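## Task

Place the yellow sponge fully inside the top tray of the utility cart, and bring the cart to rest in the yellow-taped bay so that each of its four wheels sits within the tape without touching it. The robot must not tip over or be left leaning. Anything that stays in place only because the robot holds it does not count.

## Robot and tools

Robot: a simulated Hello Robot Stretch 4, about 1.6 m tall, with one arm. It has an omni-wheel base (rim no more than 0.23 m from the base origin), a lift on a vertical mast, an arm that telescopes forward, a three-joint wrist and a two-finger gripper. Cameras on the body: head_camera, head_left_camera, head_right_camera, wrist_camera. Loose objects may occasionally get nudged by something.

Frames: the base frame has its origin on the floor below the base centre, x ahead, y to the left, z up. hand_pose is reported in it and refers to the point between the fingers, 0.015 m back from the tips; with all wrist joints at zero its axes line up with the base frame. The printed hand position may be somewhat wrong. The odometry frame is where the base frame was at the start of the scene.

execute_actions: argument "actions" is a list holding a single action, or empty (then it only reports state and images). Optional "cameras" lists which cameras to return (omitted, null or ["all"] = all; [] = none; an unknown name rejects the call). An action contains "base", "joints" or both, plus optional "pace" and "contact_limits"; or else only {"end_of_arm": "enable_torque"}, which re-energises wrist or gripper motors that shut off, leaving them holding position. Motions in one action start at the same moment and may finish at different times.
"base" holds one command, each a relative offset from where the base last reported itself: translate_m (metres, forward positive, -2 to 2), strafe_m (metres sideways, left positive, -2 to 2), rotate_rad (radians, counter-clockwise seen from above positive, -3.2 to 3.2).
"joints" is a single object of absolute targets keyed by joint name, not offsets: lift_m 0 to 1.2 (tolerance 0.004); arm_m 0 to 0.55 (0.004); wrist_yaw_rad -1.134 to 4.276 (0.02; 0 points ahead, positive turns left, 3.14 tucked back, past 3.4 the arm may obstruct); wrist_pitch_rad -1.117 to 4.259 (0.05; 0 level, 1.57 pointing down); wrist_roll_rad -1.117 to 4.259 (0.02; at 0 the fingers are level, positive turns the gripper clockwise seen from behind); gripper_m 0 to 0.08 (0.002; finger gap in metres). A joint target outside its range is clipped and run, with a note; any other bad value or unknown key rejects the call and nothing moves. Joints or base left out of an action may still be driving toward earlier targets without the status showing it. One action runs at most 15 s.
"pace": "slow", "default" (if omitted), "fast" or "max". Base top speeds are 0.1/0.3/0.4/0.6 m/s and 1/2/3/4 rad/s respectively; with lift_m above 0.2 at the start of a base move these are reduced, down to 0.3 m/s and 1 rad/s at 1.2. Wrist speed does not depend on pace.
"contact_limits": only key arm_m, from 0 (gentlest) to 0.75 (firmest), default 0.5; sets how much force the arm move may apply before it halts with contact_stop.
If a result reports a stop, the remaining execute_actions, wait and finished_scene calls in that same reply are skipped.

wait: "seconds" 0 to 10; commands nothing and returns the same report as an empty action. zoom_image: "camera" and "region" [x0, y0, x1, y1] in pixels of that camera's most recent full image, origin top-left, up to 504x504. finished_scene: "scene" number (1 or 2); ends the scene irreversibly once the last command has been held, and tells whether the task succeeded and what the next task is. Answering without any tool call ends everything.

Results: lidar_m gives 12 rough distances (m) from the base origin in 30-degree sectors, first straight ahead then counter-clockwise (4th left, 7th rear, 10th right); "-" means nothing seen or closer than 0.25 m. It senses from about 0.15 m up to robot height, so tabletops register, and it may miss glass, thin legs and things behind. wrist_depth_mm is a 7x7 grid of median depths (100 to 2000 mm) from top-left, "-" if invalid; the robot's body appears in it. base_odometry counts wheel rotation only (slip counts as motion); heading runs -3.142 to 3.142, left positive. If turned_by_wheels and turned_by_imu differ by over about 0.1 rad, the base likely collided or slipped and heading is off by roughly their difference. base_tilt (degrees, forward and right positive) has a fixed bias up to about 1.5 plus noise. base_status and joint_status: "done"; "off_target" (rested away from target, may still push); "contact_stop_at_<key>" (met something; that part goes slack, a slack lift may sag, slack wheels may roll); "limit_stop_at_<name>"; "time_out"; "torque_fault". After a stop the old target is dropped. on_its_own covers uncommanded things; its "held at" is the held target, not the position. motor_effort is percent of maximum, positive toward larger joint values, with the peak of the last action in brackets (noisy); each has a fixed small bias. Wheel motors wheel_0, wheel_1, wheel_2 read positive when turning the base right. A load in a level gripper pushes wrist_pitch_rad effort away from 0.

Gripping: command gripper_m smaller than the object; once fingers touch, the gripper only aims slightly beyond contact until you command wider than the object. While squeezing, the reading stays above the command and gripper effort departs from 0; "off_target" after closing suggests something is held, "done" usually not (thin or light grips may still read done). Effort held beyond about 50 points shuts the gripper off (torque_fault): fingers go limp and may drop the item until enable_torque.

Cautions: limit_stop_at_tilt fires above 6 degrees of lean; lift, arm and wheels go slack and ignore commands until it eases, and a wheel on a low obstacle may not drive off. Pressing the gripper into things with base or arm, or holding over about 2.7 kg level, faults the wrist. limit_stop_at_own_body can occur with pitch below -0.2 combined with roll below -0.4 or above 4; move away from the body to recover. To unfold at the start, send lift_m 0.4 with wrist_yaw_rad 0. Avoid driving or turning with over 1 kg held and arm_m above 0.2, especially at fast paces, and avoid hard or high pushes and pulls, which can tip the robot. Avoid drops, slips, slams and hard hits. The robot keeps holding its last command while you think, and the world keeps moving. Less robot motion time is better.

Each tool is called after "Emit:" as name(argument=value, ...), one argument or row to a line, values as JSON.

## Session

Emit:
execute_actions(
  actions=[],
)

Scene clock: 0.00 s.
base_odometry: x=+0.000 y=+0.000 heading=+0.000 (m, m, rad; odometry frame)
turned_by_wheels: +0.000 (rad since the last result)
turned_by_imu: +0.000 (rad since the last result)
base_tilt: forward=-0.1 right=-0.2 (deg)
lidar_m: 1.29 0.95 0.90 0.95 1.55 1.52 1.57 2.18 0.89 0.87 2.30 1.89
base_status: not commanded
joint_positions: lift_m=+0.255 arm_m=-0.003 wrist_yaw_rad=+3.225 wrist_pitch_rad=-0.008 wrist_roll_rad=-0.007 gripper_m=+0.040
joint_status: not commanded
motor_effort: lift_m=+20 arm_m=-1 wrist_yaw_rad=-1 wrist_pitch_rad=-9 wrist_roll_rad=+1 gripper_m=-1 wheel_0=+0 wheel_1=-1 wheel_2=+1 (%)
hand_pose: x=-0.0509 y=+0.0693 z=+0.4351 quat_wxyz=(-0.042, +0.004, -0.004, +0.999) (m; base frame)
wrist_depth_mm: - 137 137 1921 1661 1464 1336 / - 107 137 1921 1708 1499 1336 / - 113 137 1863 1708 1430 1336 / - 132 163 1863 1661 1537 1336 / 198 - - 1921 1708 1464 1336 / 217 1661 1661 1661 1464 1430 1308 / 216 1160 118 1138 113 - 1078
pictures: head_camera, head_left_camera, head_right_camera, wrist_camera
Images, in order (width x height): head_camera 420x560, head_left_camera 420x672, head_right_camera 420x672, wrist_camera 616x392.

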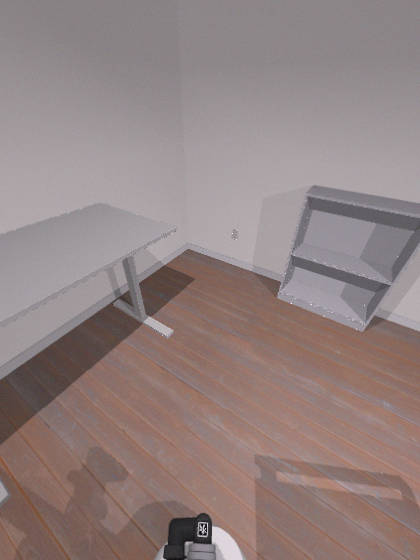

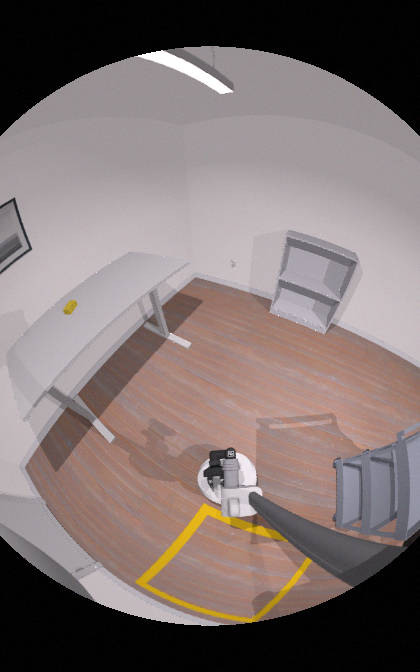

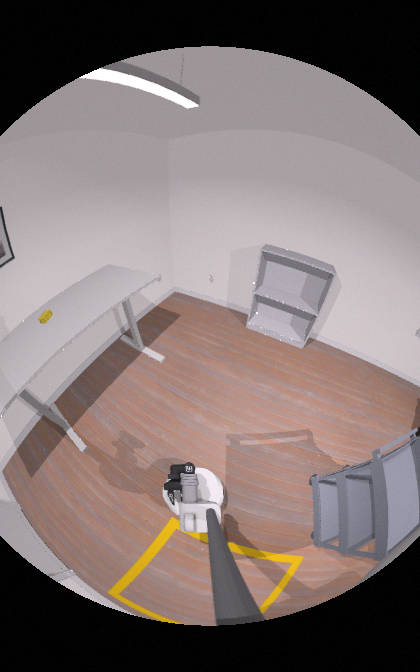

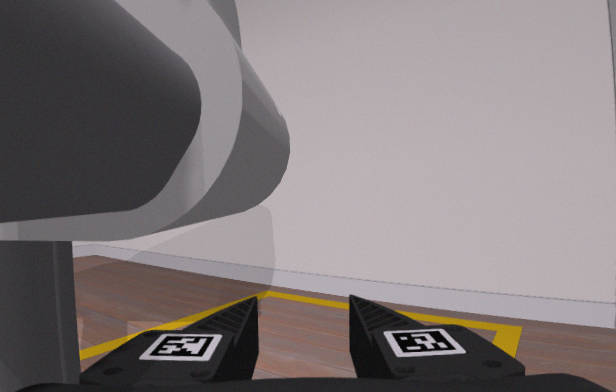

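Emit:
execute_actions(
  actions=[
    {"base":{"rotate_rad":1.0},"joints":{"lift_m":0.4,"wrist_yaw_rad":0,"gripper_m":0.08}},
  ],
)

Scene clock: 11.80 s.
base_odometry: x=+0.000 y=+0.000 heading=+0.999 (m, m, rad; odometry frame)
turned_by_wheels: +0.999 (rad since the last result)
turned_by_imu: +0.981 (rad since the last result)
base_tilt: forward=-0.1 right=-0.2 (deg)
lidar_m: 0.91 0.94 1.57 1.50 1.56 2.08 0.89 0.87 2.32 1.89 1.34 0.97
base_status: done
joint_positions: lift_m=+0.400 arm_m=-0.003 wrist_yaw_rad=+0.000 wrist_pitch_rad=-0.008 wrist_roll_rad=-0.007 gripper_m=+0.080
joint_status: all done
motor_effort: lift_m=+22(24) arm_m=-1(1) wrist_yaw_rad=-1(6) wrist_pitch_rad=-10(9) wrist_roll_rad=-1(0) gripper_m=+1(2) wheel_0=-5(8) wheel_1=-4(10) wheel_2=-3(9) (%)
hand_pose: x=+0.3810 y=-0.0873 z=+0.5797 quat_wxyz=(+1.000, -0.004, -0.004, +0.000) (m; base frame)
wrist_depth_mm: 723 741 768 778 778 768 778 / 1430 1025 1008 1042 1042 1060 1078 / 1464 1464 1499 1537 1537 1576 1618 / 1430 1499 1499 1499 1537 1576 1618 / 1464 1464 1499 1499 1537 1576 1661 / 1464 1464 1537 1537 1499 1576 1182 / - 104 1308 1464 1281 - -
pictures: head_camera, head_left_camera, head_right_camera, wrist_camera
Images, in order (width x height): head_camera 420x560, head_left_camera 420x672, head_right_camera 420x672, wrist_camera 616x392.

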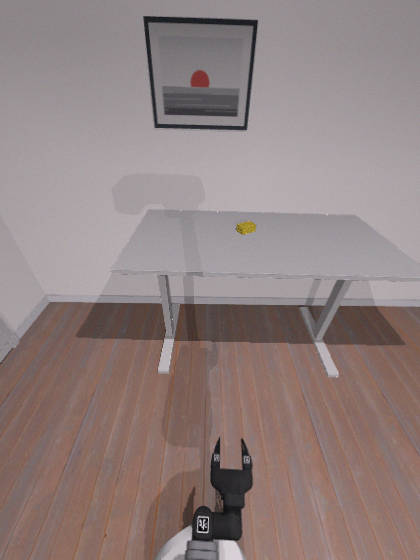

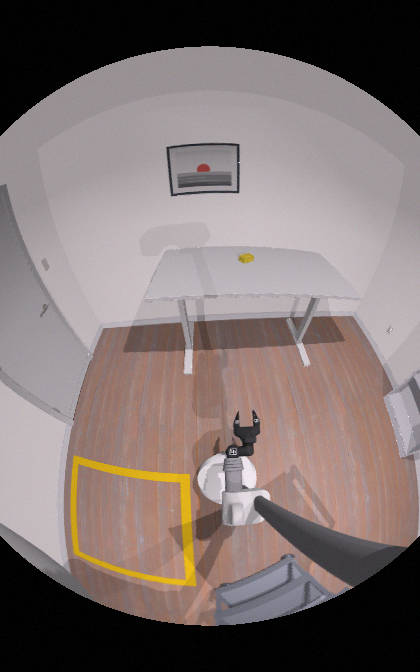

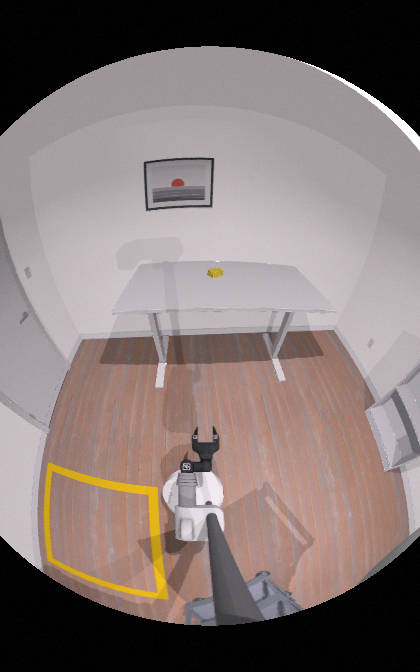

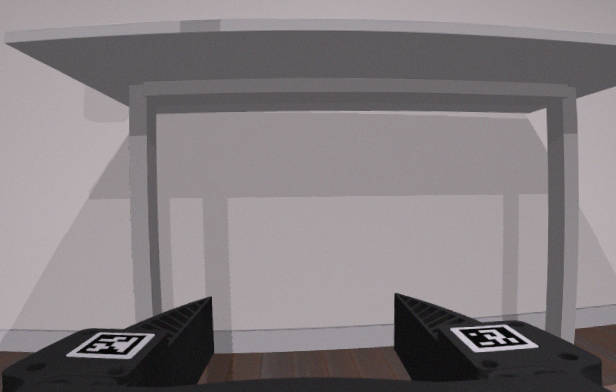

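Emit:
execute_actions(
  actions=[
    {"joints":{"lift_m":0.85},"base":{"translate_m":0.3}},
  ],
  cameras=["head_camera","wrist_camera"],
)

Emit:
zoom_image(
  camera="head_camera",
  region=[150,150,350,300],
)

Scene clock: 21.50 s.
base_odometry: x=+0.162 y=+0.252 heading=+1.000 (m, m, rad; odometry frame)
turned_by_wheels: +0.001 (rad since the last result)
turned_by_imu: -0.001 (rad since the last result)
base_tilt: forward=-0.1 right=-0.2 (deg)
lidar_m: 0.61 0.64 1.61 1.49 1.58 2.09 1.17 1.15 1.98 1.90 0.91 0.65
base_status: done
joint_positions: lift_m=+0.850 arm_m=-0.003 wrist_yaw_rad=+0.000 wrist_pitch_rad=-0.008 wrist_roll_rad=-0.007 gripper_m=+0.080
joint_status: all done
motor_effort: lift_m=+22(22) arm_m=-1(1) wrist_yaw_rad=+1(2) wrist_pitch_rad=-10(9) wrist_roll_rad=+0(1) gripper_m=+1(0) wheel_0=+5(5) wheel_1=+4(7) wheel_2=-2(11) (%)
hand_pose: x=+0.3810 y=-0.0874 z=+1.0297 quat_wxyz=(+1.000, -0.004, -0.004, +0.000) (m; base frame)
wrist_depth_mm: 1160 1160 1182 1182 1205 1229 1281 / 1138 1182 1205 1182 1229 1229 1255 / 1160 1160 1182 1205 1229 1255 1255 / 1160 1160 1205 1229 1255 1255 1255 / 854 854 831 820 809 768 741 / 430 436 439 439 415 421 439 / - 104 1205 1229 1229 - -
pictures: head_camera, wrist_camera
Images, in order (width x height): head_camera 420x560, wrist_camera 616x392.

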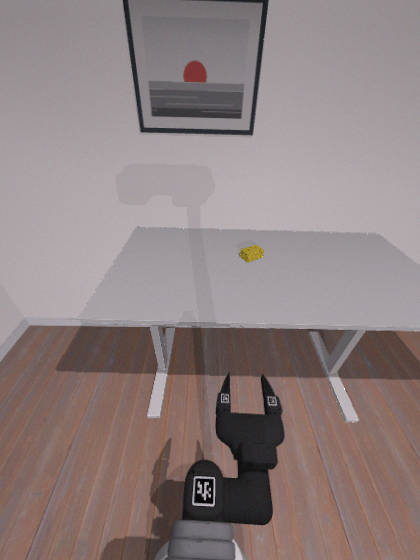

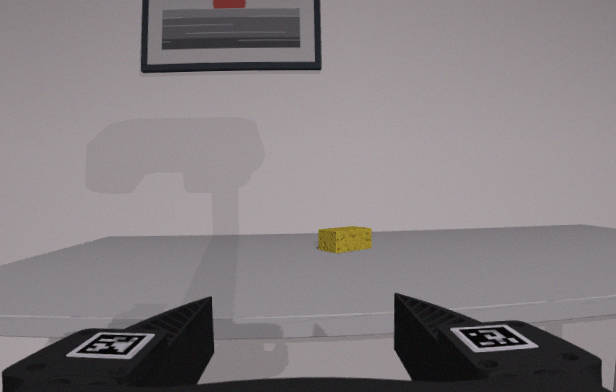

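Region (150, 150, 350, 300) of head_camera's 420x560 image, scaled by 2.520, with more detail than that image has; it fills the top 378 rows of this view, and the rest is white.

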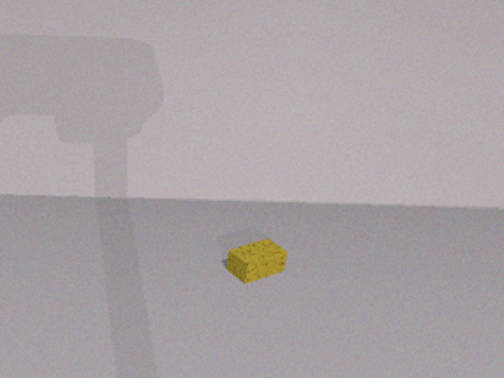

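Emit:
execute_actions(
  actions=[
    {"joints":{"lift_m":1.2,"wrist_pitch_rad":1.57,"arm_m":0.3},"base":{"strafe_m":-0.07}},
  ],
  cameras=["head_camera","wrist_camera"],
)

Scene clock: 38.27 s.
base_odometry: x=+0.221 y=+0.214 heading=+1.000 (m, m, rad; odometry frame)
turned_by_wheels: +0.000 (rad since the last result)
turned_by_imu: -0.002 (rad since the last result)
base_tilt: forward=-0.1 right=-0.2 (deg)
lidar_m: 0.61 0.64 1.66 1.57 1.64 2.20 1.15 1.12 1.91 1.82 0.92 0.65
base_status: done
joint_positions: lift_m=+1.199 arm_m=+0.299 wrist_yaw_rad=+0.000 wrist_pitch_rad=+1.570 wrist_roll_rad=-0.007 gripper_m=+0.080
joint_status: all done
motor_effort: lift_m=+22(24) arm_m=+6(5) wrist_yaw_rad=-1(1) wrist_pitch_rad=-1(3) wrist_roll_rad=+1(0) gripper_m=+1(1) wheel_0=+2(11) wheel_1=-1(11) wheel_2=-1(2) (%)
hand_pose: x=+0.4702 y=-0.0874 z=+1.1649 quat_wxyz=(+0.707, -0.003, +0.707, +0.003) (m; base frame)
wrist_depth_mm: 359 359 362 364 364 364 364 / 359 366 1308 1336 1308 1366 1336 / 1336 1308 1336 1336 1336 1336 1336 / 1336 1336 1366 1336 1366 1336 1336 / 1336 1336 1366 1366 1366 1366 1336 / 1336 1336 1160 1160 1336 1366 1336 / - 104 1098 1138 1336 - -
pictures: head_camera, wrist_camera
Images, in order (width x height): head_camera 420x560, wrist_camera 616x392.

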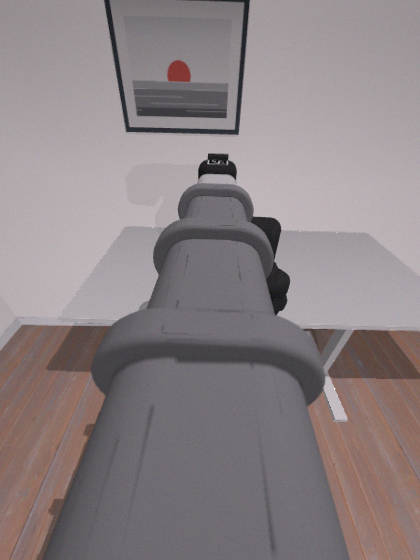

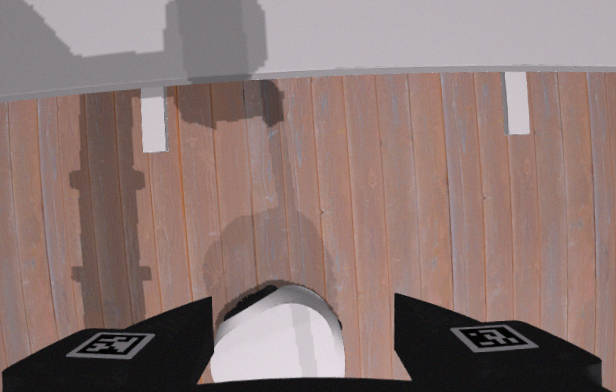

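Emit:
execute_actions(
  actions=[
    {"joints":{"arm_m":0.55},"base":{"translate_m":0.25}},
  ],
  cameras=["head_left_camera","wrist_camera"],
)

Scene clock: 50.50 s.
base_odometry: x=+0.356 y=+0.425 heading=+1.000 (m, m, rad; odometry frame)
turned_by_wheels: +0.001 (rad since the last result)
turned_by_imu: -0.001 (rad since the last result)
base_tilt: forward=-0.1 right=-0.2 (deg)
lidar_m: 0.36 0.39 0.53 1.59 1.64 2.22 1.38 1.36 1.91 1.82 0.56 0.38
base_status: done
joint_positions: lift_m=+1.199 arm_m=+0.546 wrist_yaw_rad=+0.000 wrist_pitch_rad=+1.570 wrist_roll_rad=-0.007 gripper_m=+0.080
joint_status: all done
joint sent to its limit — the command would take arm_m past its upper limit, so that joint was sent only as far as its limit.
motor_effort: lift_m=+22(22) arm_m=+6(6) wrist_yaw_rad=+0(1) wrist_pitch_rad=-2(3) wrist_roll_rad=+1(1) gripper_m=+0(1) wheel_0=+6(11) wheel_1=+3(6) wheel_2=+0(11) (%)
hand_pose: x=+0.7174 y=-0.0874 z=+1.1649 quat_wxyz=(+0.707, -0.003, +0.707, +0.003) (m; base frame)
wrist_depth_mm: 359 359 359 359 364 364 364 / 362 362 362 362 364 366 366 / 359 364 362 319 366 366 366 / 364 364 366 368 366 370 368 / 364 366 366 368 368 370 370 / 366 366 370 368 366 373 373 / - 104 370 370 368 - -
pictures: head_left_camera, wrist_camera
Images, in order (width x height): head_left_camera 420x672, wrist_camera 616x392.

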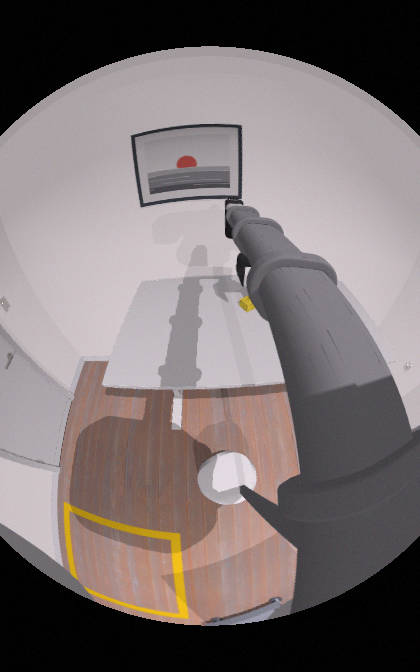

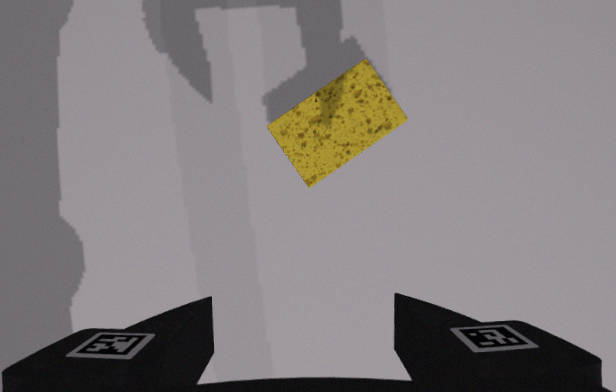

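Emit:
execute_actions(
  actions=[
    {"joints":{"wrist_roll_rad":0.99},"base":{"translate_m":0.11}},
  ],
  cameras=[],
)

Emit:
execute_actions(
  actions=[
    {"joints":{"lift_m":1.12},"base":{"strafe_m":-0.025}},
  ],
  cameras=["head_left_camera","wrist_camera"],
)

Scene clock: 67.53 s.
base_odometry: x=+0.415 y=+0.517 heading=+1.001 (m, m, rad; odometry frame)
turned_by_wheels: +0.000 (rad since the last result)
turned_by_imu: -0.001 (rad since the last result)
base_tilt: forward=-0.1 right=-0.2 (deg)
lidar_m: 0.26 0.27 0.38 1.58 1.66 2.21 1.47 1.48 1.90 1.83 0.40 0.28
base_status: done
joint_positions: lift_m=+1.199 arm_m=+0.546 wrist_yaw_rad=+0.000 wrist_pitch_rad=+1.570 wrist_roll_rad=+0.990 gripper_m=+0.080
joint_status: all done
motor_effort: lift_m=+22(21) arm_m=+5(5) wrist_yaw_rad=+0(1) wrist_pitch_rad=-1(2) wrist_roll_rad=+1(4) gripper_m=+1(1) wheel_0=+4(9) wheel_1=+4(10) wheel_2=-1(9) (%)
hand_pose: x=+0.7175 y=-0.0874 z=+1.1649 quat_wxyz=(+0.623, +0.336, +0.622, -0.336) (m; base frame)
wrist_depth_mm: 359 357 362 364 366 370 368 / 355 359 359 364 366 368 370 / 359 362 364 364 368 368 370 / 359 364 364 320 368 370 373 / 362 364 366 322 370 370 375 / 364 362 366 368 370 373 375 / - 104 366 370 370 - -
pictures: none
No camera images: the call's "cameras" was empty. Leave "cameras" out to get every camera's image.

Scene clock: 68.83 s.
base_odometry: x=+0.436 y=+0.504 heading=+1.001 (m, m, rad; odometry frame)
turned_by_wheels: +0.000 (rad since the last result)
turned_by_imu: +0.000 (rad since the last result)
base_tilt: forward=+0.0 right=-0.2 (deg)
lidar_m: 0.25 0.27 0.38 1.61 1.69 2.25 1.46 1.47 1.87 1.82 0.39 0.28
base_status: done
joint_positions: lift_m=+1.120 arm_m=+0.546 wrist_yaw_rad=+0.000 wrist_pitch_rad=+1.570 wrist_roll_rad=+0.990 gripper_m=+0.080
joint_status: all done
motor_effort: lift_m=+18(21) arm_m=+5(5) wrist_yaw_rad=-2(2) wrist_pitch_rad=-2(2) wrist_roll_rad=+1(2) gripper_m=+1(1) wheel_0=+2(9) wheel_1=-1(9) wheel_2=+0(1) (%)
hand_pose: x=+0.7175 y=-0.0874 z=+1.0857 quat_wxyz=(+0.623, +0.336, +0.622, -0.336) (m; base frame)
wrist_depth_mm: 278 281 283 282 286 287 289 / 279 282 283 285 286 289 290 / 281 283 283 286 286 289 289 / 282 282 283 241 287 287 290 / 282 283 286 242 289 291 291 / 283 285 287 242 289 290 293 / - 104 287 289 291 - -
pictures: head_left_camera, wrist_camera
Images, in order (width x height): head_left_camera 420x672, wrist_camera 616x392.

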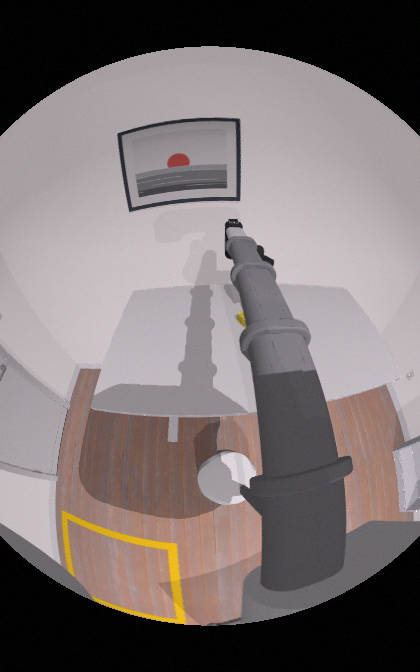

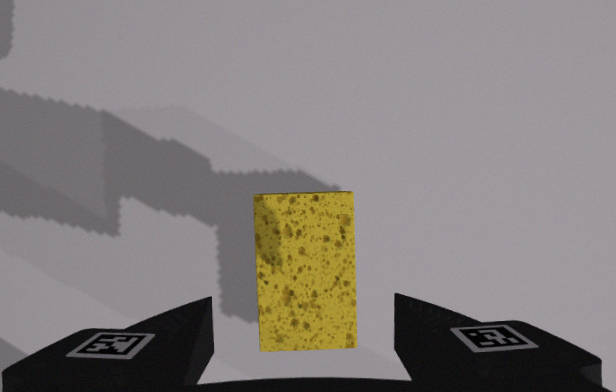

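Emit:
execute_actions(
  actions=[
    {"joints":{"lift_m":1.04}},
  ],
  cameras=["wrist_camera"],
)

Emit:
execute_actions(
  actions=[
    {"joints":{"gripper_m":0.04}},
  ],
  cameras=["wrist_camera"],
)

Scene clock: 79.97 s.
base_odometry: x=+0.436 y=+0.504 heading=+1.001 (m, m, rad; odometry frame)
turned_by_wheels: +0.000 (rad since the last result)
turned_by_imu: -0.001 (rad since the last result)
base_tilt: forward=-0.1 right=-0.2 (deg)
lidar_m: 0.25 0.27 0.34 1.62 1.68 2.27 1.47 1.45 1.88 1.81 0.38 0.28
base_status: not commanded
joint_positions: lift_m=+1.040 arm_m=+0.546 wrist_yaw_rad=+0.000 wrist_pitch_rad=+1.570 wrist_roll_rad=+0.990 gripper_m=+0.080
joint_status: all done
motor_effort: lift_m=+18(18) arm_m=+5(5) wrist_yaw_rad=-1(0) wrist_pitch_rad=-2(2) wrist_roll_rad=+1(1) gripper_m=+3(1) wheel_0=+2(2) wheel_1=-1(1) wheel_2=+0(0) (%)
hand_pose: x=+0.7175 y=-0.0874 z=+1.0057 quat_wxyz=(+0.623, +0.336, +0.622, -0.336) (m; base frame)
wrist_depth_mm: 201 202 203 204 205 206 - / 202 202 204 204 206 207 208 / 202 203 205 205 206 208 208 / 202 203 204 161 207 208 209 / 203 204 204 161 207 209 210 / 204 204 161 162 163 209 211 / - 104 162 162 163 - -
pictures: wrist_camera
Images, in order (width x height): wrist_camera 616x392.

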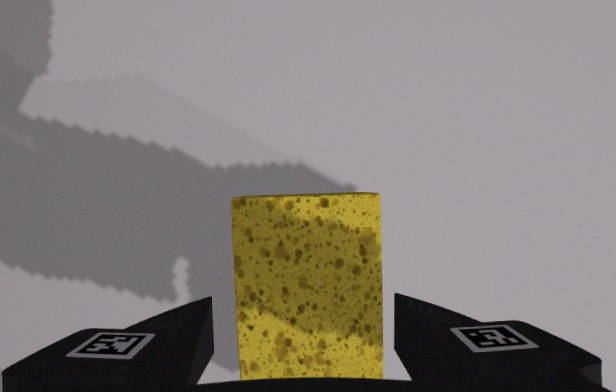

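Scene clock: 80.97 s.
base_odometry: x=+0.436 y=+0.504 heading=+1.001 (m, m, rad; odometry frame)
turned_by_wheels: +0.000 (rad since the last result)
turned_by_imu: +0.000 (rad since the last result)
base_tilt: forward=+0.0 right=-0.2 (deg)
lidar_m: 0.25 0.27 0.38 1.61 1.68 2.23 1.47 1.45 1.89 1.81 0.41 0.27
base_status: not commanded
joint_positions: lift_m=+1.040 arm_m=+0.546 wrist_yaw_rad=+0.000 wrist_pitch_rad=+1.570 wrist_roll_rad=+0.990 gripper_m=+0.058
joint_status: gripper_m off_target (ended at +0.058, target +0.040)
on_its_own: gripper_m is held at +0.053, not at your +0.040, by its contact guard: the fingers met something
motor_effort: lift_m=+18(18) arm_m=+5(5) wrist_yaw_rad=+0(0) wrist_pitch_rad=-2(2) wrist_roll_rad=+2(1) gripper_m=-34(34) wheel_0=+2(2) wheel_1=-1(1) wheel_2=+0(0) (%)
hand_pose: x=+0.7175 y=-0.0874 z=+1.0057 quat_wxyz=(+0.623, +0.336, +0.622, -0.336) (m; base frame)
wrist_depth_mm: 201 202 203 204 205 206 - / 201 202 204 205 206 206 208 / 202 204 204 205 206 208 208 / 202 204 205 161 207 208 209 / 204 204 205 161 207 209 210 / 204 204 161 162 162 209 210 / 205 - 135 162 142 - -
pictures: wrist_camera
Images, in order (width x height): wrist_camera 616x392.

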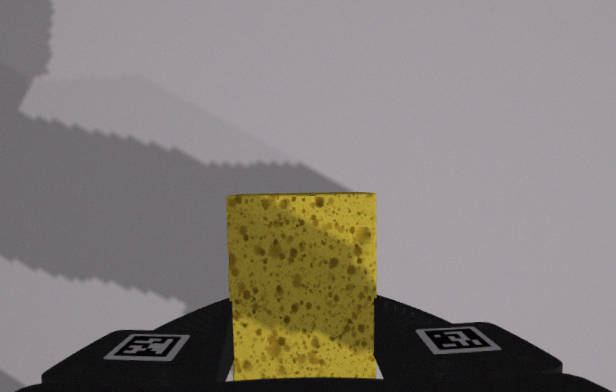

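Gripped. Lift, back off, and look at the cart.

Emit:
execute_actions(
  actions=[
    {"joints":{"lift_m":1.15}},
  ],
  cameras=[],
)

Emit:
execute_actions(
  actions=[
    {"joints":{"arm_m":0.1,"wrist_roll_rad":0.0},"base":{"translate_m":-0.35}},
  ],
  cameras=[],
)

Emit:
execute_actions(
  actions=[
    {"base":{"rotate_rad":-2.4}},
  ],
)

Scene clock: 92.03 s.
base_odometry: x=+0.436 y=+0.504 heading=+1.001 (m, m, rad; odometry frame)
turned_by_wheels: +0.000 (rad since the last result)
turned_by_imu: -0.001 (rad since the last result)
base_tilt: forward=-0.1 right=-0.1 (deg)
lidar_m: 0.25 0.28 0.37 1.62 1.69 2.25 1.45 1.47 1.89 1.83 0.40 0.28
base_status: not commanded
joint_positions: lift_m=+1.150 arm_m=+0.546 wrist_yaw_rad=+0.000 wrist_pitch_rad=+1.570 wrist_roll_rad=+0.990 gripper_m=+0.058
joint_status: all done
on_its_own: gripper_m is held at +0.053, not at your +0.040, by its contact guard: the fingers met something
motor_effort: lift_m=+22(23) arm_m=+5(5) wrist_yaw_rad=-1(1) wrist_pitch_rad=-2(2) wrist_roll_rad=+1(1) gripper_m=-34(35) wheel_0=+2(2) wheel_1=-1(2) wheel_2=+0(0) (%)
hand_pose: x=+0.7175 y=-0.0874 z=+1.1154 quat_wxyz=(+0.623, +0.336, +0.622, -0.336) (m; base frame)
wrist_depth_mm: 309 310 310 314 317 317 319 / 309 310 312 315 315 317 319 / 310 312 314 317 317 319 320 / 310 312 314 161 317 320 322 / 310 312 314 161 319 322 322 / 314 314 161 162 162 322 324 / 314 - 135 163 142 - -
pictures: none
No camera images: the call's "cameras" was empty. Leave "cameras" out to get every camera's image.

Scene clock: 94.70 s.
base_odometry: x=+0.247 y=+0.209 heading=+1.000 (m, m, rad; odometry frame)
turned_by_wheels: -0.001 (rad since the last result)
turned_by_imu: -0.001 (rad since the last result)
base_tilt: forward=-0.1 right=-0.2 (deg)
lidar_m: 0.60 0.63 1.69 1.60 1.67 2.22 1.14 1.12 1.91 1.78 0.93 0.66
base_status: done
joint_positions: lift_m=+1.150 arm_m=+0.101 wrist_yaw_rad=+0.000 wrist_pitch_rad=+1.570 wrist_roll_rad=+0.000 gripper_m=+0.058
joint_status: all done
on_its_own: gripper_m is held at +0.053, not at your +0.040, by its contact guard: the fingers met something
motor_effort: lift_m=+21(22) arm_m=-5(6) wrist_yaw_rad=-1(3) wrist_pitch_rad=-3(3) wrist_roll_rad=+0(5) gripper_m=-35(34) wheel_0=-5(12) wheel_1=-2(11) wheel_2=+1(9) (%)
hand_pose: x=+0.2719 y=-0.0874 z=+1.1154 quat_wxyz=(+0.707, +0.000, +0.707, +0.000) (m; base frame)
wrist_depth_mm: 1281 1255 1281 1281 1308 1281 1281 / 1255 1255 1281 1281 1255 1281 1281 / 1281 1255 1281 1281 1281 1281 1308 / 1255 1281 1281 161 1281 1281 1308 / 1308 1281 1308 161 1281 1281 1308 / 1308 1308 161 161 162 1308 1336 / 1281 - 135 162 142 - -
pictures: none
No camera images: the call's "cameras" was empty. Leave "cameras" out to get every camera's image.

Scene clock: 98.07 s.
base_odometry: x=+0.247 y=+0.209 heading=-1.399 (m, m, rad; odometry frame)
turned_by_wheels: -2.399 (rad since the last result)
turned_by_imu: -2.361 (rad since the last result)
base_tilt: forward=-0.1 right=-0.2 (deg)
lidar_m: 2.57 1.78 1.79 0.74 0.60 0.61 0.70 1.63 1.60 1.81 1.31 1.11
base_status: done
joint_positions: lift_m=+1.150 arm_m=+0.101 wrist_yaw_rad=+0.000 wrist_pitch_rad=+1.570 wrist_roll_rad=+0.000 gripper_m=+0.058
joint_status: not commanded
on_its_own: gripper_m is held at +0.053, not at your +0.040, by its contact guard: the fingers met something
motor_effort: lift_m=+21(21) arm_m=-5(6) wrist_yaw_rad=-1(2) wrist_pitch_rad=-3(3) wrist_roll_rad=+0(0) gripper_m=-34(36) wheel_0=+4(12) wheel_1=+5(5) wheel_2=+2(10) (%)
hand_pose: x=+0.2720 y=-0.0874 z=+1.1154 quat_wxyz=(+0.707, +0.000, +0.707, +0.000) (m; base frame)
wrist_depth_mm: 1281 1255 1255 1281 1255 1281 1281 / 1281 1281 1281 1255 1255 1281 1281 / 1281 1255 1255 1281 1281 1308 1281 / 1281 1308 1281 161 1255 1308 1281 / 1281 1281 1281 161 1281 1308 1308 / 1255 1281 161 161 162 1308 1308 / 1281 - 135 162 142 - -
pictures: head_camera, head_left_camera, head_right_camera, wrist_camera
Images, in order (width x height): head_camera 420x560, head_left_camera 420x672, head_right_camera 420x672, wrist_camera 616x392.

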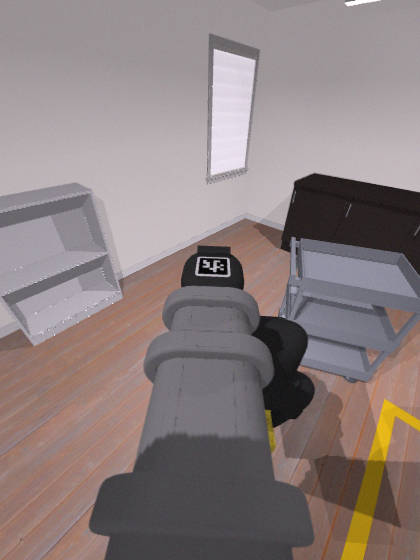

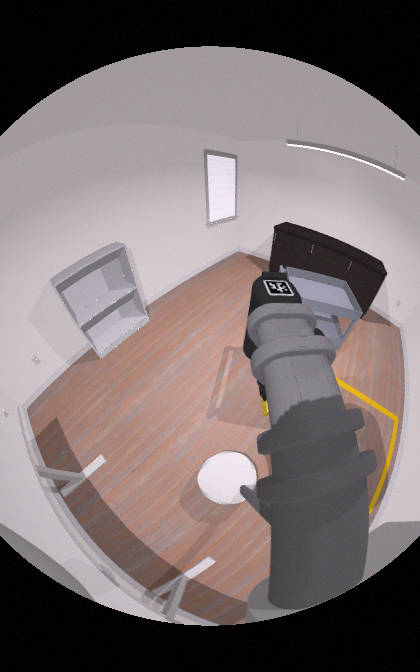

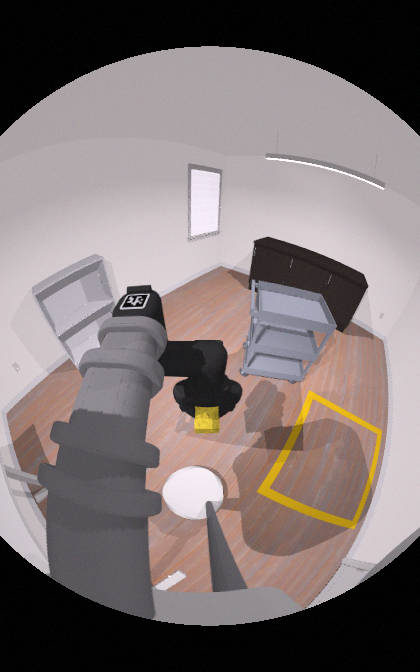

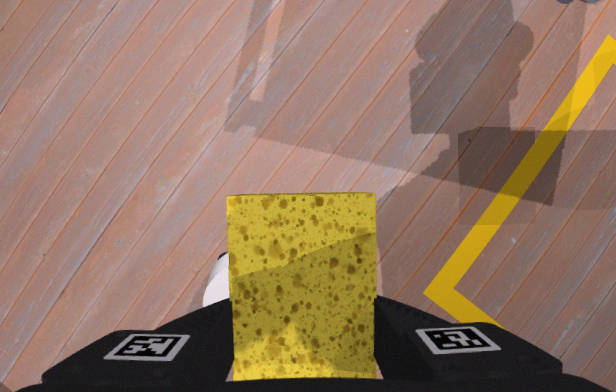

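Emit:
zoom_image(
  camera="head_right_camera",
  region=[200,220,420,560],
)

Region (200, 220, 420, 560) of head_right_camera's 420x672 image, scaled by 1.482, with more detail than that image has; it fills the left 326 columns of this view, and the rest is white.

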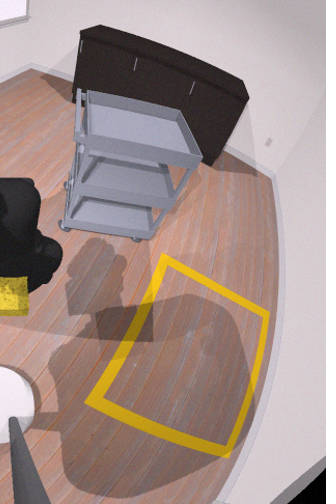

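Emit:
execute_actions(
  actions=[
    {"base":{"rotate_rad":-0.5},"joints":{"lift_m":1.2}},
  ],
  cameras=[],
)

Emit:
execute_actions(
  actions=[
    {"base":{"translate_m":0.5},"joints":{"arm_m":0.4}},
  ],
)

Scene clock: 111.27 s.
base_odometry: x=+0.247 y=+0.209 heading=-1.898 (m, m, rad; odometry frame)
turned_by_wheels: -0.499 (rad since the last result)
turned_by_imu: -0.493 (rad since the last result)
base_tilt: forward=-0.1 right=-0.2 (deg)
lidar_m: 1.11 2.54 1.79 1.78 0.73 0.60 0.59 0.69 1.62 1.62 1.84 1.28
base_status: done
joint_positions: lift_m=+1.199 arm_m=+0.101 wrist_yaw_rad=+0.000 wrist_pitch_rad=+1.570 wrist_roll_rad=+0.000 gripper_m=+0.058
joint_status: all done
on_its_own: gripper_m is held at +0.053, not at your +0.040, by its contact guard: the fingers met something
motor_effort: lift_m=+22(23) arm_m=-5(5) wrist_yaw_rad=+0(1) wrist_pitch_rad=-3(2) wrist_roll_rad=+1(0) gripper_m=-34(35) wheel_0=+5(7) wheel_1=+3(5) wheel_2=+3(11) (%)
hand_pose: x=+0.2720 y=-0.0874 z=+1.1649 quat_wxyz=(+0.707, +0.000, +0.707, +0.000) (m; base frame)
wrist_depth_mm: 1308 1336 1336 1336 1336 1336 1336 / 1308 1336 1336 1336 1336 1336 1366 / 1308 1336 1336 1336 1336 1336 1336 / 1308 1336 1336 161 1336 1366 1366 / 1336 1336 1308 161 1336 1336 1366 / 1336 1336 161 161 162 1366 1336 / 1336 - 135 162 141 - -
pictures: none
No camera images: the call's "cameras" was empty. Leave "cameras" out to get every camera's image.

Scene clock: 114.40 s.
base_odometry: x=+0.087 y=-0.264 heading=-1.897 (m, m, rad; odometry frame)
turned_by_wheels: +0.001 (rad since the last result)
turned_by_imu: +0.000 (rad since the last result)
base_tilt: forward=-0.1 right=-0.1 (deg)
lidar_m: 0.63 2.44 1.69 1.67 1.31 1.10 1.08 2.04 1.75 1.73 1.93 0.72
base_status: done
joint_positions: lift_m=+1.199 arm_m=+0.399 wrist_yaw_rad=+0.000 wrist_pitch_rad=+1.570 wrist_roll_rad=+0.000 gripper_m=+0.058
joint_status: all done
on_its_own: gripper_m is held at +0.053, not at your +0.040, by its contact guard: the fingers met something
motor_effort: lift_m=+21(22) arm_m=+5(8) wrist_yaw_rad=+0(0) wrist_pitch_rad=-1(3) wrist_roll_rad=+1(1) gripper_m=-34(34) wheel_0=+3(6) wheel_1=+4(7) wheel_2=+0(10) (%)
hand_pose: x=+0.5702 y=-0.0874 z=+1.1649 quat_wxyz=(+0.707, +0.000, +0.707, +0.000) (m; base frame)
wrist_depth_mm: 1308 517 517 517 517 517 521 / 1308 512 517 521 521 525 1336 / 1308 480 521 521 1160 1336 1336 / 1336 1308 1336 161 1336 1336 1336 / 1336 1336 1336 161 1336 1336 1366 / 1308 1336 161 162 162 1366 1366 / 1336 - 135 162 141 - -
pictures: head_camera, head_left_camera, head_right_camera, wrist_camera
Images, in order (width x height): head_camera 420x560, head_left_camera 420x672, head_right_camera 420x672, wrist_camera 616x392.

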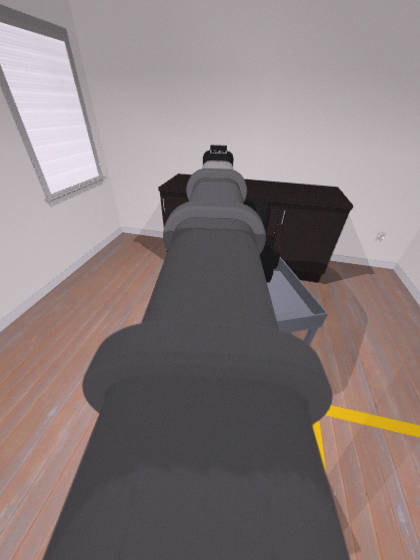

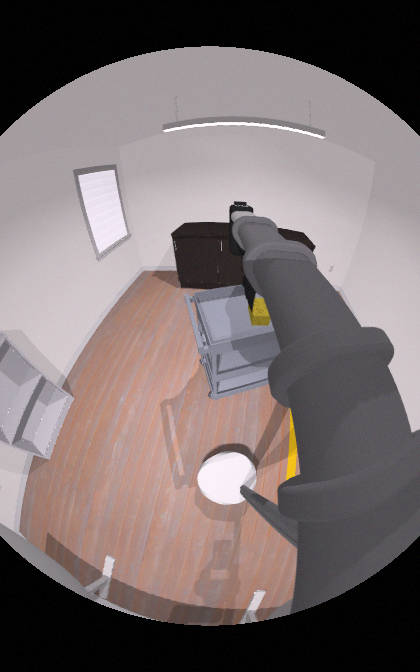

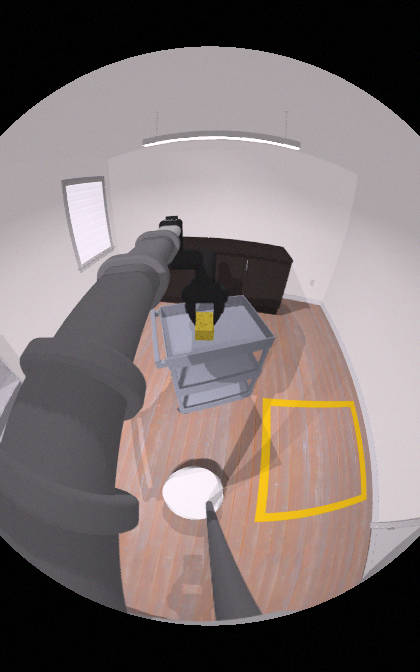

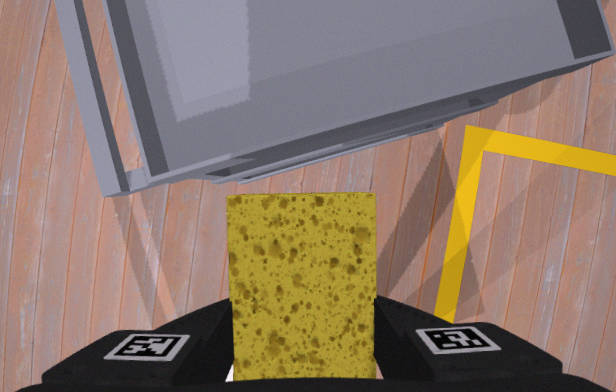

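Emit:
execute_actions(
  actions=[
    {"base":{"translate_m":0.2},"joints":{"arm_m":0.54}},
  ],
  cameras=[],
)

Emit:
execute_actions(
  actions=[
    {"base":{"strafe_m":-0.08},"joints":{"lift_m":1.0}},
  ],
  cameras=["head_right_camera","wrist_camera"],
)

Scene clock: 125.03 s.
base_odometry: x=+0.023 y=-0.454 heading=-1.897 (m, m, rad; odometry frame)
turned_by_wheels: +0.000 (rad since the last result)
turned_by_imu: -0.001 (rad since the last result)
base_tilt: forward=-0.1 right=-0.2 (deg)
lidar_m: 0.43 0.43 1.96 1.64 2.19 1.30 1.27 2.13 1.79 1.78 2.00 0.50
base_status: done
joint_positions: lift_m=+1.199 arm_m=+0.539 wrist_yaw_rad=+0.000 wrist_pitch_rad=+1.570 wrist_roll_rad=+0.000 gripper_m=+0.058
joint_status: all done
on_its_own: gripper_m is held at +0.053, not at your +0.040, by its contact guard: the fingers met something
motor_effort: lift_m=+21(21) arm_m=+5(8) wrist_yaw_rad=-3(4) wrist_pitch_rad=-2(2) wrist_roll_rad=+1(1) gripper_m=-34(34) wheel_0=+5(11) wheel_1=+2(8) wheel_2=-2(11) (%)
hand_pose: x=+0.7102 y=-0.0874 z=+1.1649 quat_wxyz=(+0.707, +0.000, +0.707, +0.000) (m; base frame)
wrist_depth_mm: 1308 1308 1281 512 521 517 484 / 1336 517 517 517 521 517 500 / 459 521 525 521 521 525 512 / 469 517 521 161 530 525 530 / 1308 521 525 161 525 525 530 / 1336 496 160 161 162 530 530 / 1366 - 135 162 142 - -
pictures: none
No camera images: the call's "cameras" was empty. Leave "cameras" out to get every camera's image.

Scene clock: 126.93 s.
base_odometry: x=-0.053 y=-0.428 heading=-1.897 (m, m, rad; odometry frame)
turned_by_wheels: +0.000 (rad since the last result)
turned_by_imu: +0.000 (rad since the last result)
base_tilt: forward=+0.0 right=-0.2 (deg)
lidar_m: 0.44 0.45 2.04 1.73 2.28 1.33 1.30 2.03 1.70 1.69 1.87 0.52
base_status: done
joint_positions: lift_m=+1.000 arm_m=+0.539 wrist_yaw_rad=+0.000 wrist_pitch_rad=+1.570 wrist_roll_rad=+0.000 gripper_m=+0.058
joint_status: all done
on_its_own: gripper_m is held at +0.053, not at your +0.040, by its contact guard: the fingers met something
motor_effort: lift_m=+18(20) arm_m=+5(5) wrist_yaw_rad=-1(2) wrist_pitch_rad=-2(2) wrist_roll_rad=+0(1) gripper_m=-34(34) wheel_0=+1(11) wheel_1=-1(9) wheel_2=+0(1) (%)
hand_pose: x=+0.7102 y=-0.0874 z=+0.9657 quat_wxyz=(+0.707, +0.000, +0.707, +0.000) (m; base frame)
wrist_depth_mm: 315 317 315 320 320 320 322 / 319 317 320 320 319 322 324 / 319 320 320 320 322 324 324 / 322 320 322 161 324 324 324 / 320 320 322 161 325 325 327 / 322 324 161 162 162 325 329 / 324 - 135 163 142 - -
pictures: head_right_camera, wrist_camera
Images, in order (width x height): head_right_camera 420x672, wrist_camera 616x392.

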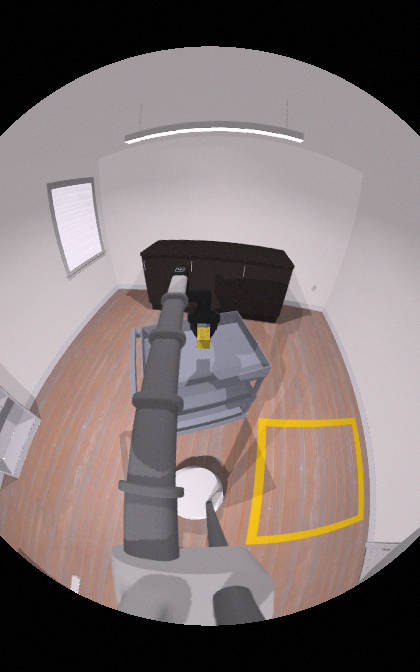

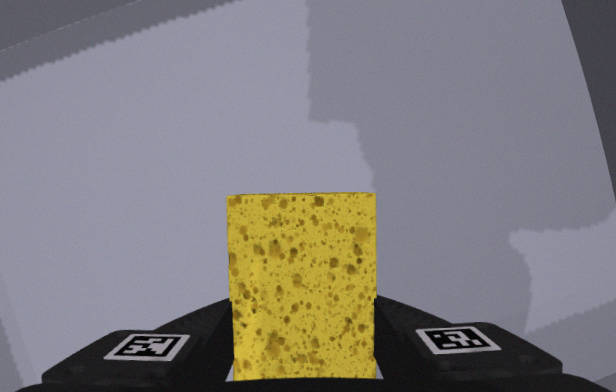

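Emit:
execute_actions(
  actions=[
    {"joints":{"lift_m":0.888}},
  ],
  cameras=[],
)

Emit:
execute_actions(
  actions=[
    {"joints":{"gripper_m":0.08}},
  ],
  cameras=[],
)

Emit:
execute_actions(
  actions=[
    {"joints":{"lift_m":1.2}},
  ],
)

Scene clock: 133.13 s.
base_odometry: x=-0.053 y=-0.428 heading=-1.897 (m, m, rad; odometry frame)
turned_by_wheels: +0.000 (rad since the last result)
turned_by_imu: -0.001 (rad since the last result)
base_tilt: forward=-0.1 right=-0.2 (deg)
lidar_m: 0.45 0.45 2.05 1.72 2.28 1.31 1.31 2.03 1.71 1.68 1.91 0.53
base_status: not commanded
joint_positions: lift_m=+0.888 arm_m=+0.539 wrist_yaw_rad=+0.000 wrist_pitch_rad=+1.570 wrist_roll_rad=+0.000 gripper_m=+0.058
joint_status: all done
on_its_own: gripper_m is held at +0.053, not at your +0.040, by its contact guard: the fingers met something
motor_effort: lift_m=+17(17) arm_m=+5(5) wrist_yaw_rad=-1(2) wrist_pitch_rad=-2(2) wrist_roll_rad=+1(1) gripper_m=-34(34) wheel_0=+1(1) wheel_1=-1(1) wheel_2=+0(0) (%)
hand_pose: x=+0.7102 y=-0.0874 z=+0.8537 quat_wxyz=(+0.707, +0.000, +0.707, +0.000) (m; base frame)
wrist_depth_mm: 206 206 206 207 208 208 - / 206 207 207 208 208 209 209 / 208 208 208 209 209 211 210 / 208 209 209 161 210 211 211 / 209 210 209 161 210 212 212 / 209 210 161 162 162 212 213 / 211 - 135 162 142 - -
pictures: none
No camera images: the call's "cameras" was empty. Leave "cameras" out to get every camera's image.

Scene clock: 134.07 s.
base_odometry: x=-0.053 y=-0.428 heading=-1.897 (m, m, rad; odometry frame)
turned_by_wheels: +0.000 (rad since the last result)
turned_by_imu: +0.000 (rad since the last result)
base_tilt: forward=-0.1 right=-0.2 (deg)
lidar_m: 0.45 0.46 2.04 1.73 2.27 1.31 1.29 2.02 1.69 1.67 1.90 0.53
base_status: not commanded
joint_positions: lift_m=+0.888 arm_m=+0.539 wrist_yaw_rad=+0.000 wrist_pitch_rad=+1.570 wrist_roll_rad=+0.000 gripper_m=+0.080
joint_status: all done
motor_effort: lift_m=+18(17) arm_m=+5(5) wrist_yaw_rad=-1(0) wrist_pitch_rad=-2(1) wrist_roll_rad=+1(1) gripper_m=+1(37) wheel_0=+1(1) wheel_1=-1(1) wheel_2=+0(0) (%)
hand_pose: x=+0.7102 y=-0.0874 z=+0.8537 quat_wxyz=(+0.707, +0.000, +0.707, +0.000) (m; base frame)
wrist_depth_mm: 206 206 206 208 208 208 - / 206 207 208 208 209 209 209 / 208 208 208 208 210 210 211 / 208 208 209 164 211 211 211 / 209 209 209 165 211 212 211 / 210 210 165 166 166 213 213 / - 104 166 167 167 - -
pictures: none
No camera images: the call's "cameras" was empty. Leave "cameras" out to get every camera's image.

Scene clock: 136.40 s.
base_odometry: x=-0.053 y=-0.428 heading=-1.897 (m, m, rad; odometry frame)
turned_by_wheels: +0.000 (rad since the last result)
turned_by_imu: -0.001 (rad since the last result)
base_tilt: forward=-0.1 right=-0.2 (deg)
lidar_m: 0.43 0.45 2.03 1.71 2.27 1.32 1.30 2.03 1.71 1.70 1.89 0.53
base_status: not commanded
joint_positions: lift_m=+1.199 arm_m=+0.539 wrist_yaw_rad=+0.000 wrist_pitch_rad=+1.570 wrist_roll_rad=+0.000 gripper_m=+0.080
joint_status: all done
motor_effort: lift_m=+22(24) arm_m=+5(5) wrist_yaw_rad=-3(1) wrist_pitch_rad=-2(2) wrist_roll_rad=+0(0) gripper_m=+1(1) wheel_0=+1(1) wheel_1=-1(1) wheel_2=+0(0) (%)
hand_pose: x=+0.7102 y=-0.0874 z=+1.1649 quat_wxyz=(+0.707, +0.000, +0.707, +0.000) (m; base frame)
wrist_depth_mm: 1308 1308 917 512 521 521 1308 / 1308 517 517 517 521 521 1336 / 517 517 521 521 525 525 1336 / 504 525 517 525 521 530 1366 / 500 521 525 521 530 530 1366 / 466 525 525 525 530 535 521 / - 104 530 530 466 - -
pictures: head_camera, head_left_camera, head_right_camera, wrist_camera
Images, in order (width x height): head_camera 420x560, head_left_camera 420x672, head_right_camera 420x672, wrist_camera 616x392.

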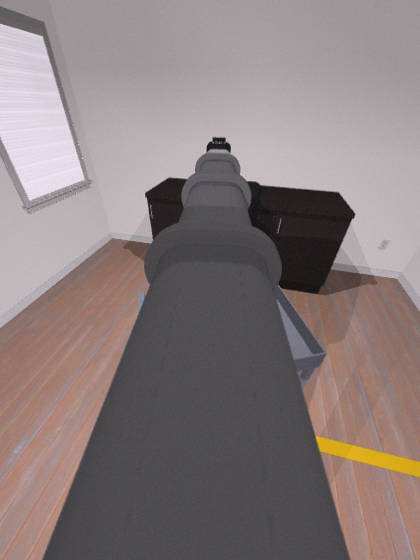

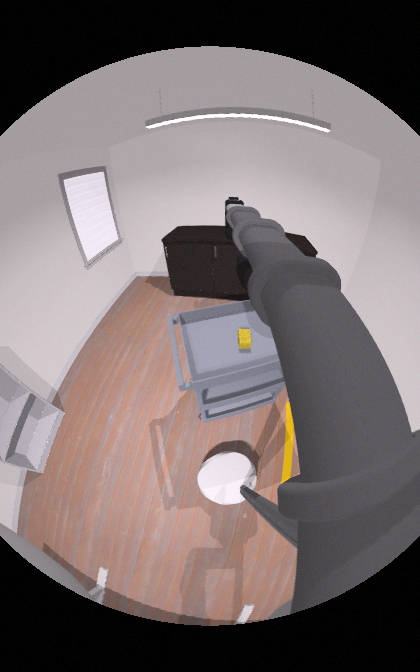

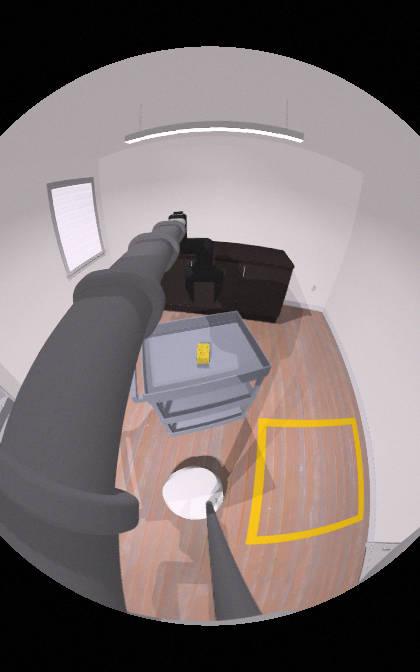

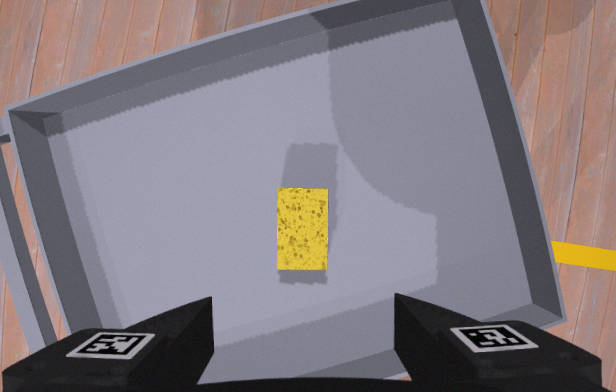

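Emit:
zoom_image(
  camera="head_right_camera",
  region=[220,380,420,600],
)

Region (220, 380, 420, 600) of head_right_camera's 420x672 image, scaled by 2.291, with more detail than that image has; it fills the left 458 columns of this view, and the rest is white.

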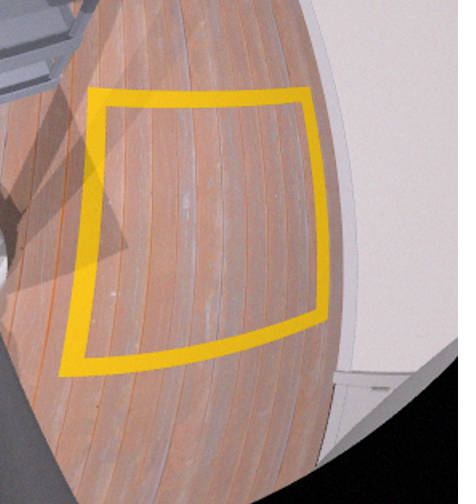

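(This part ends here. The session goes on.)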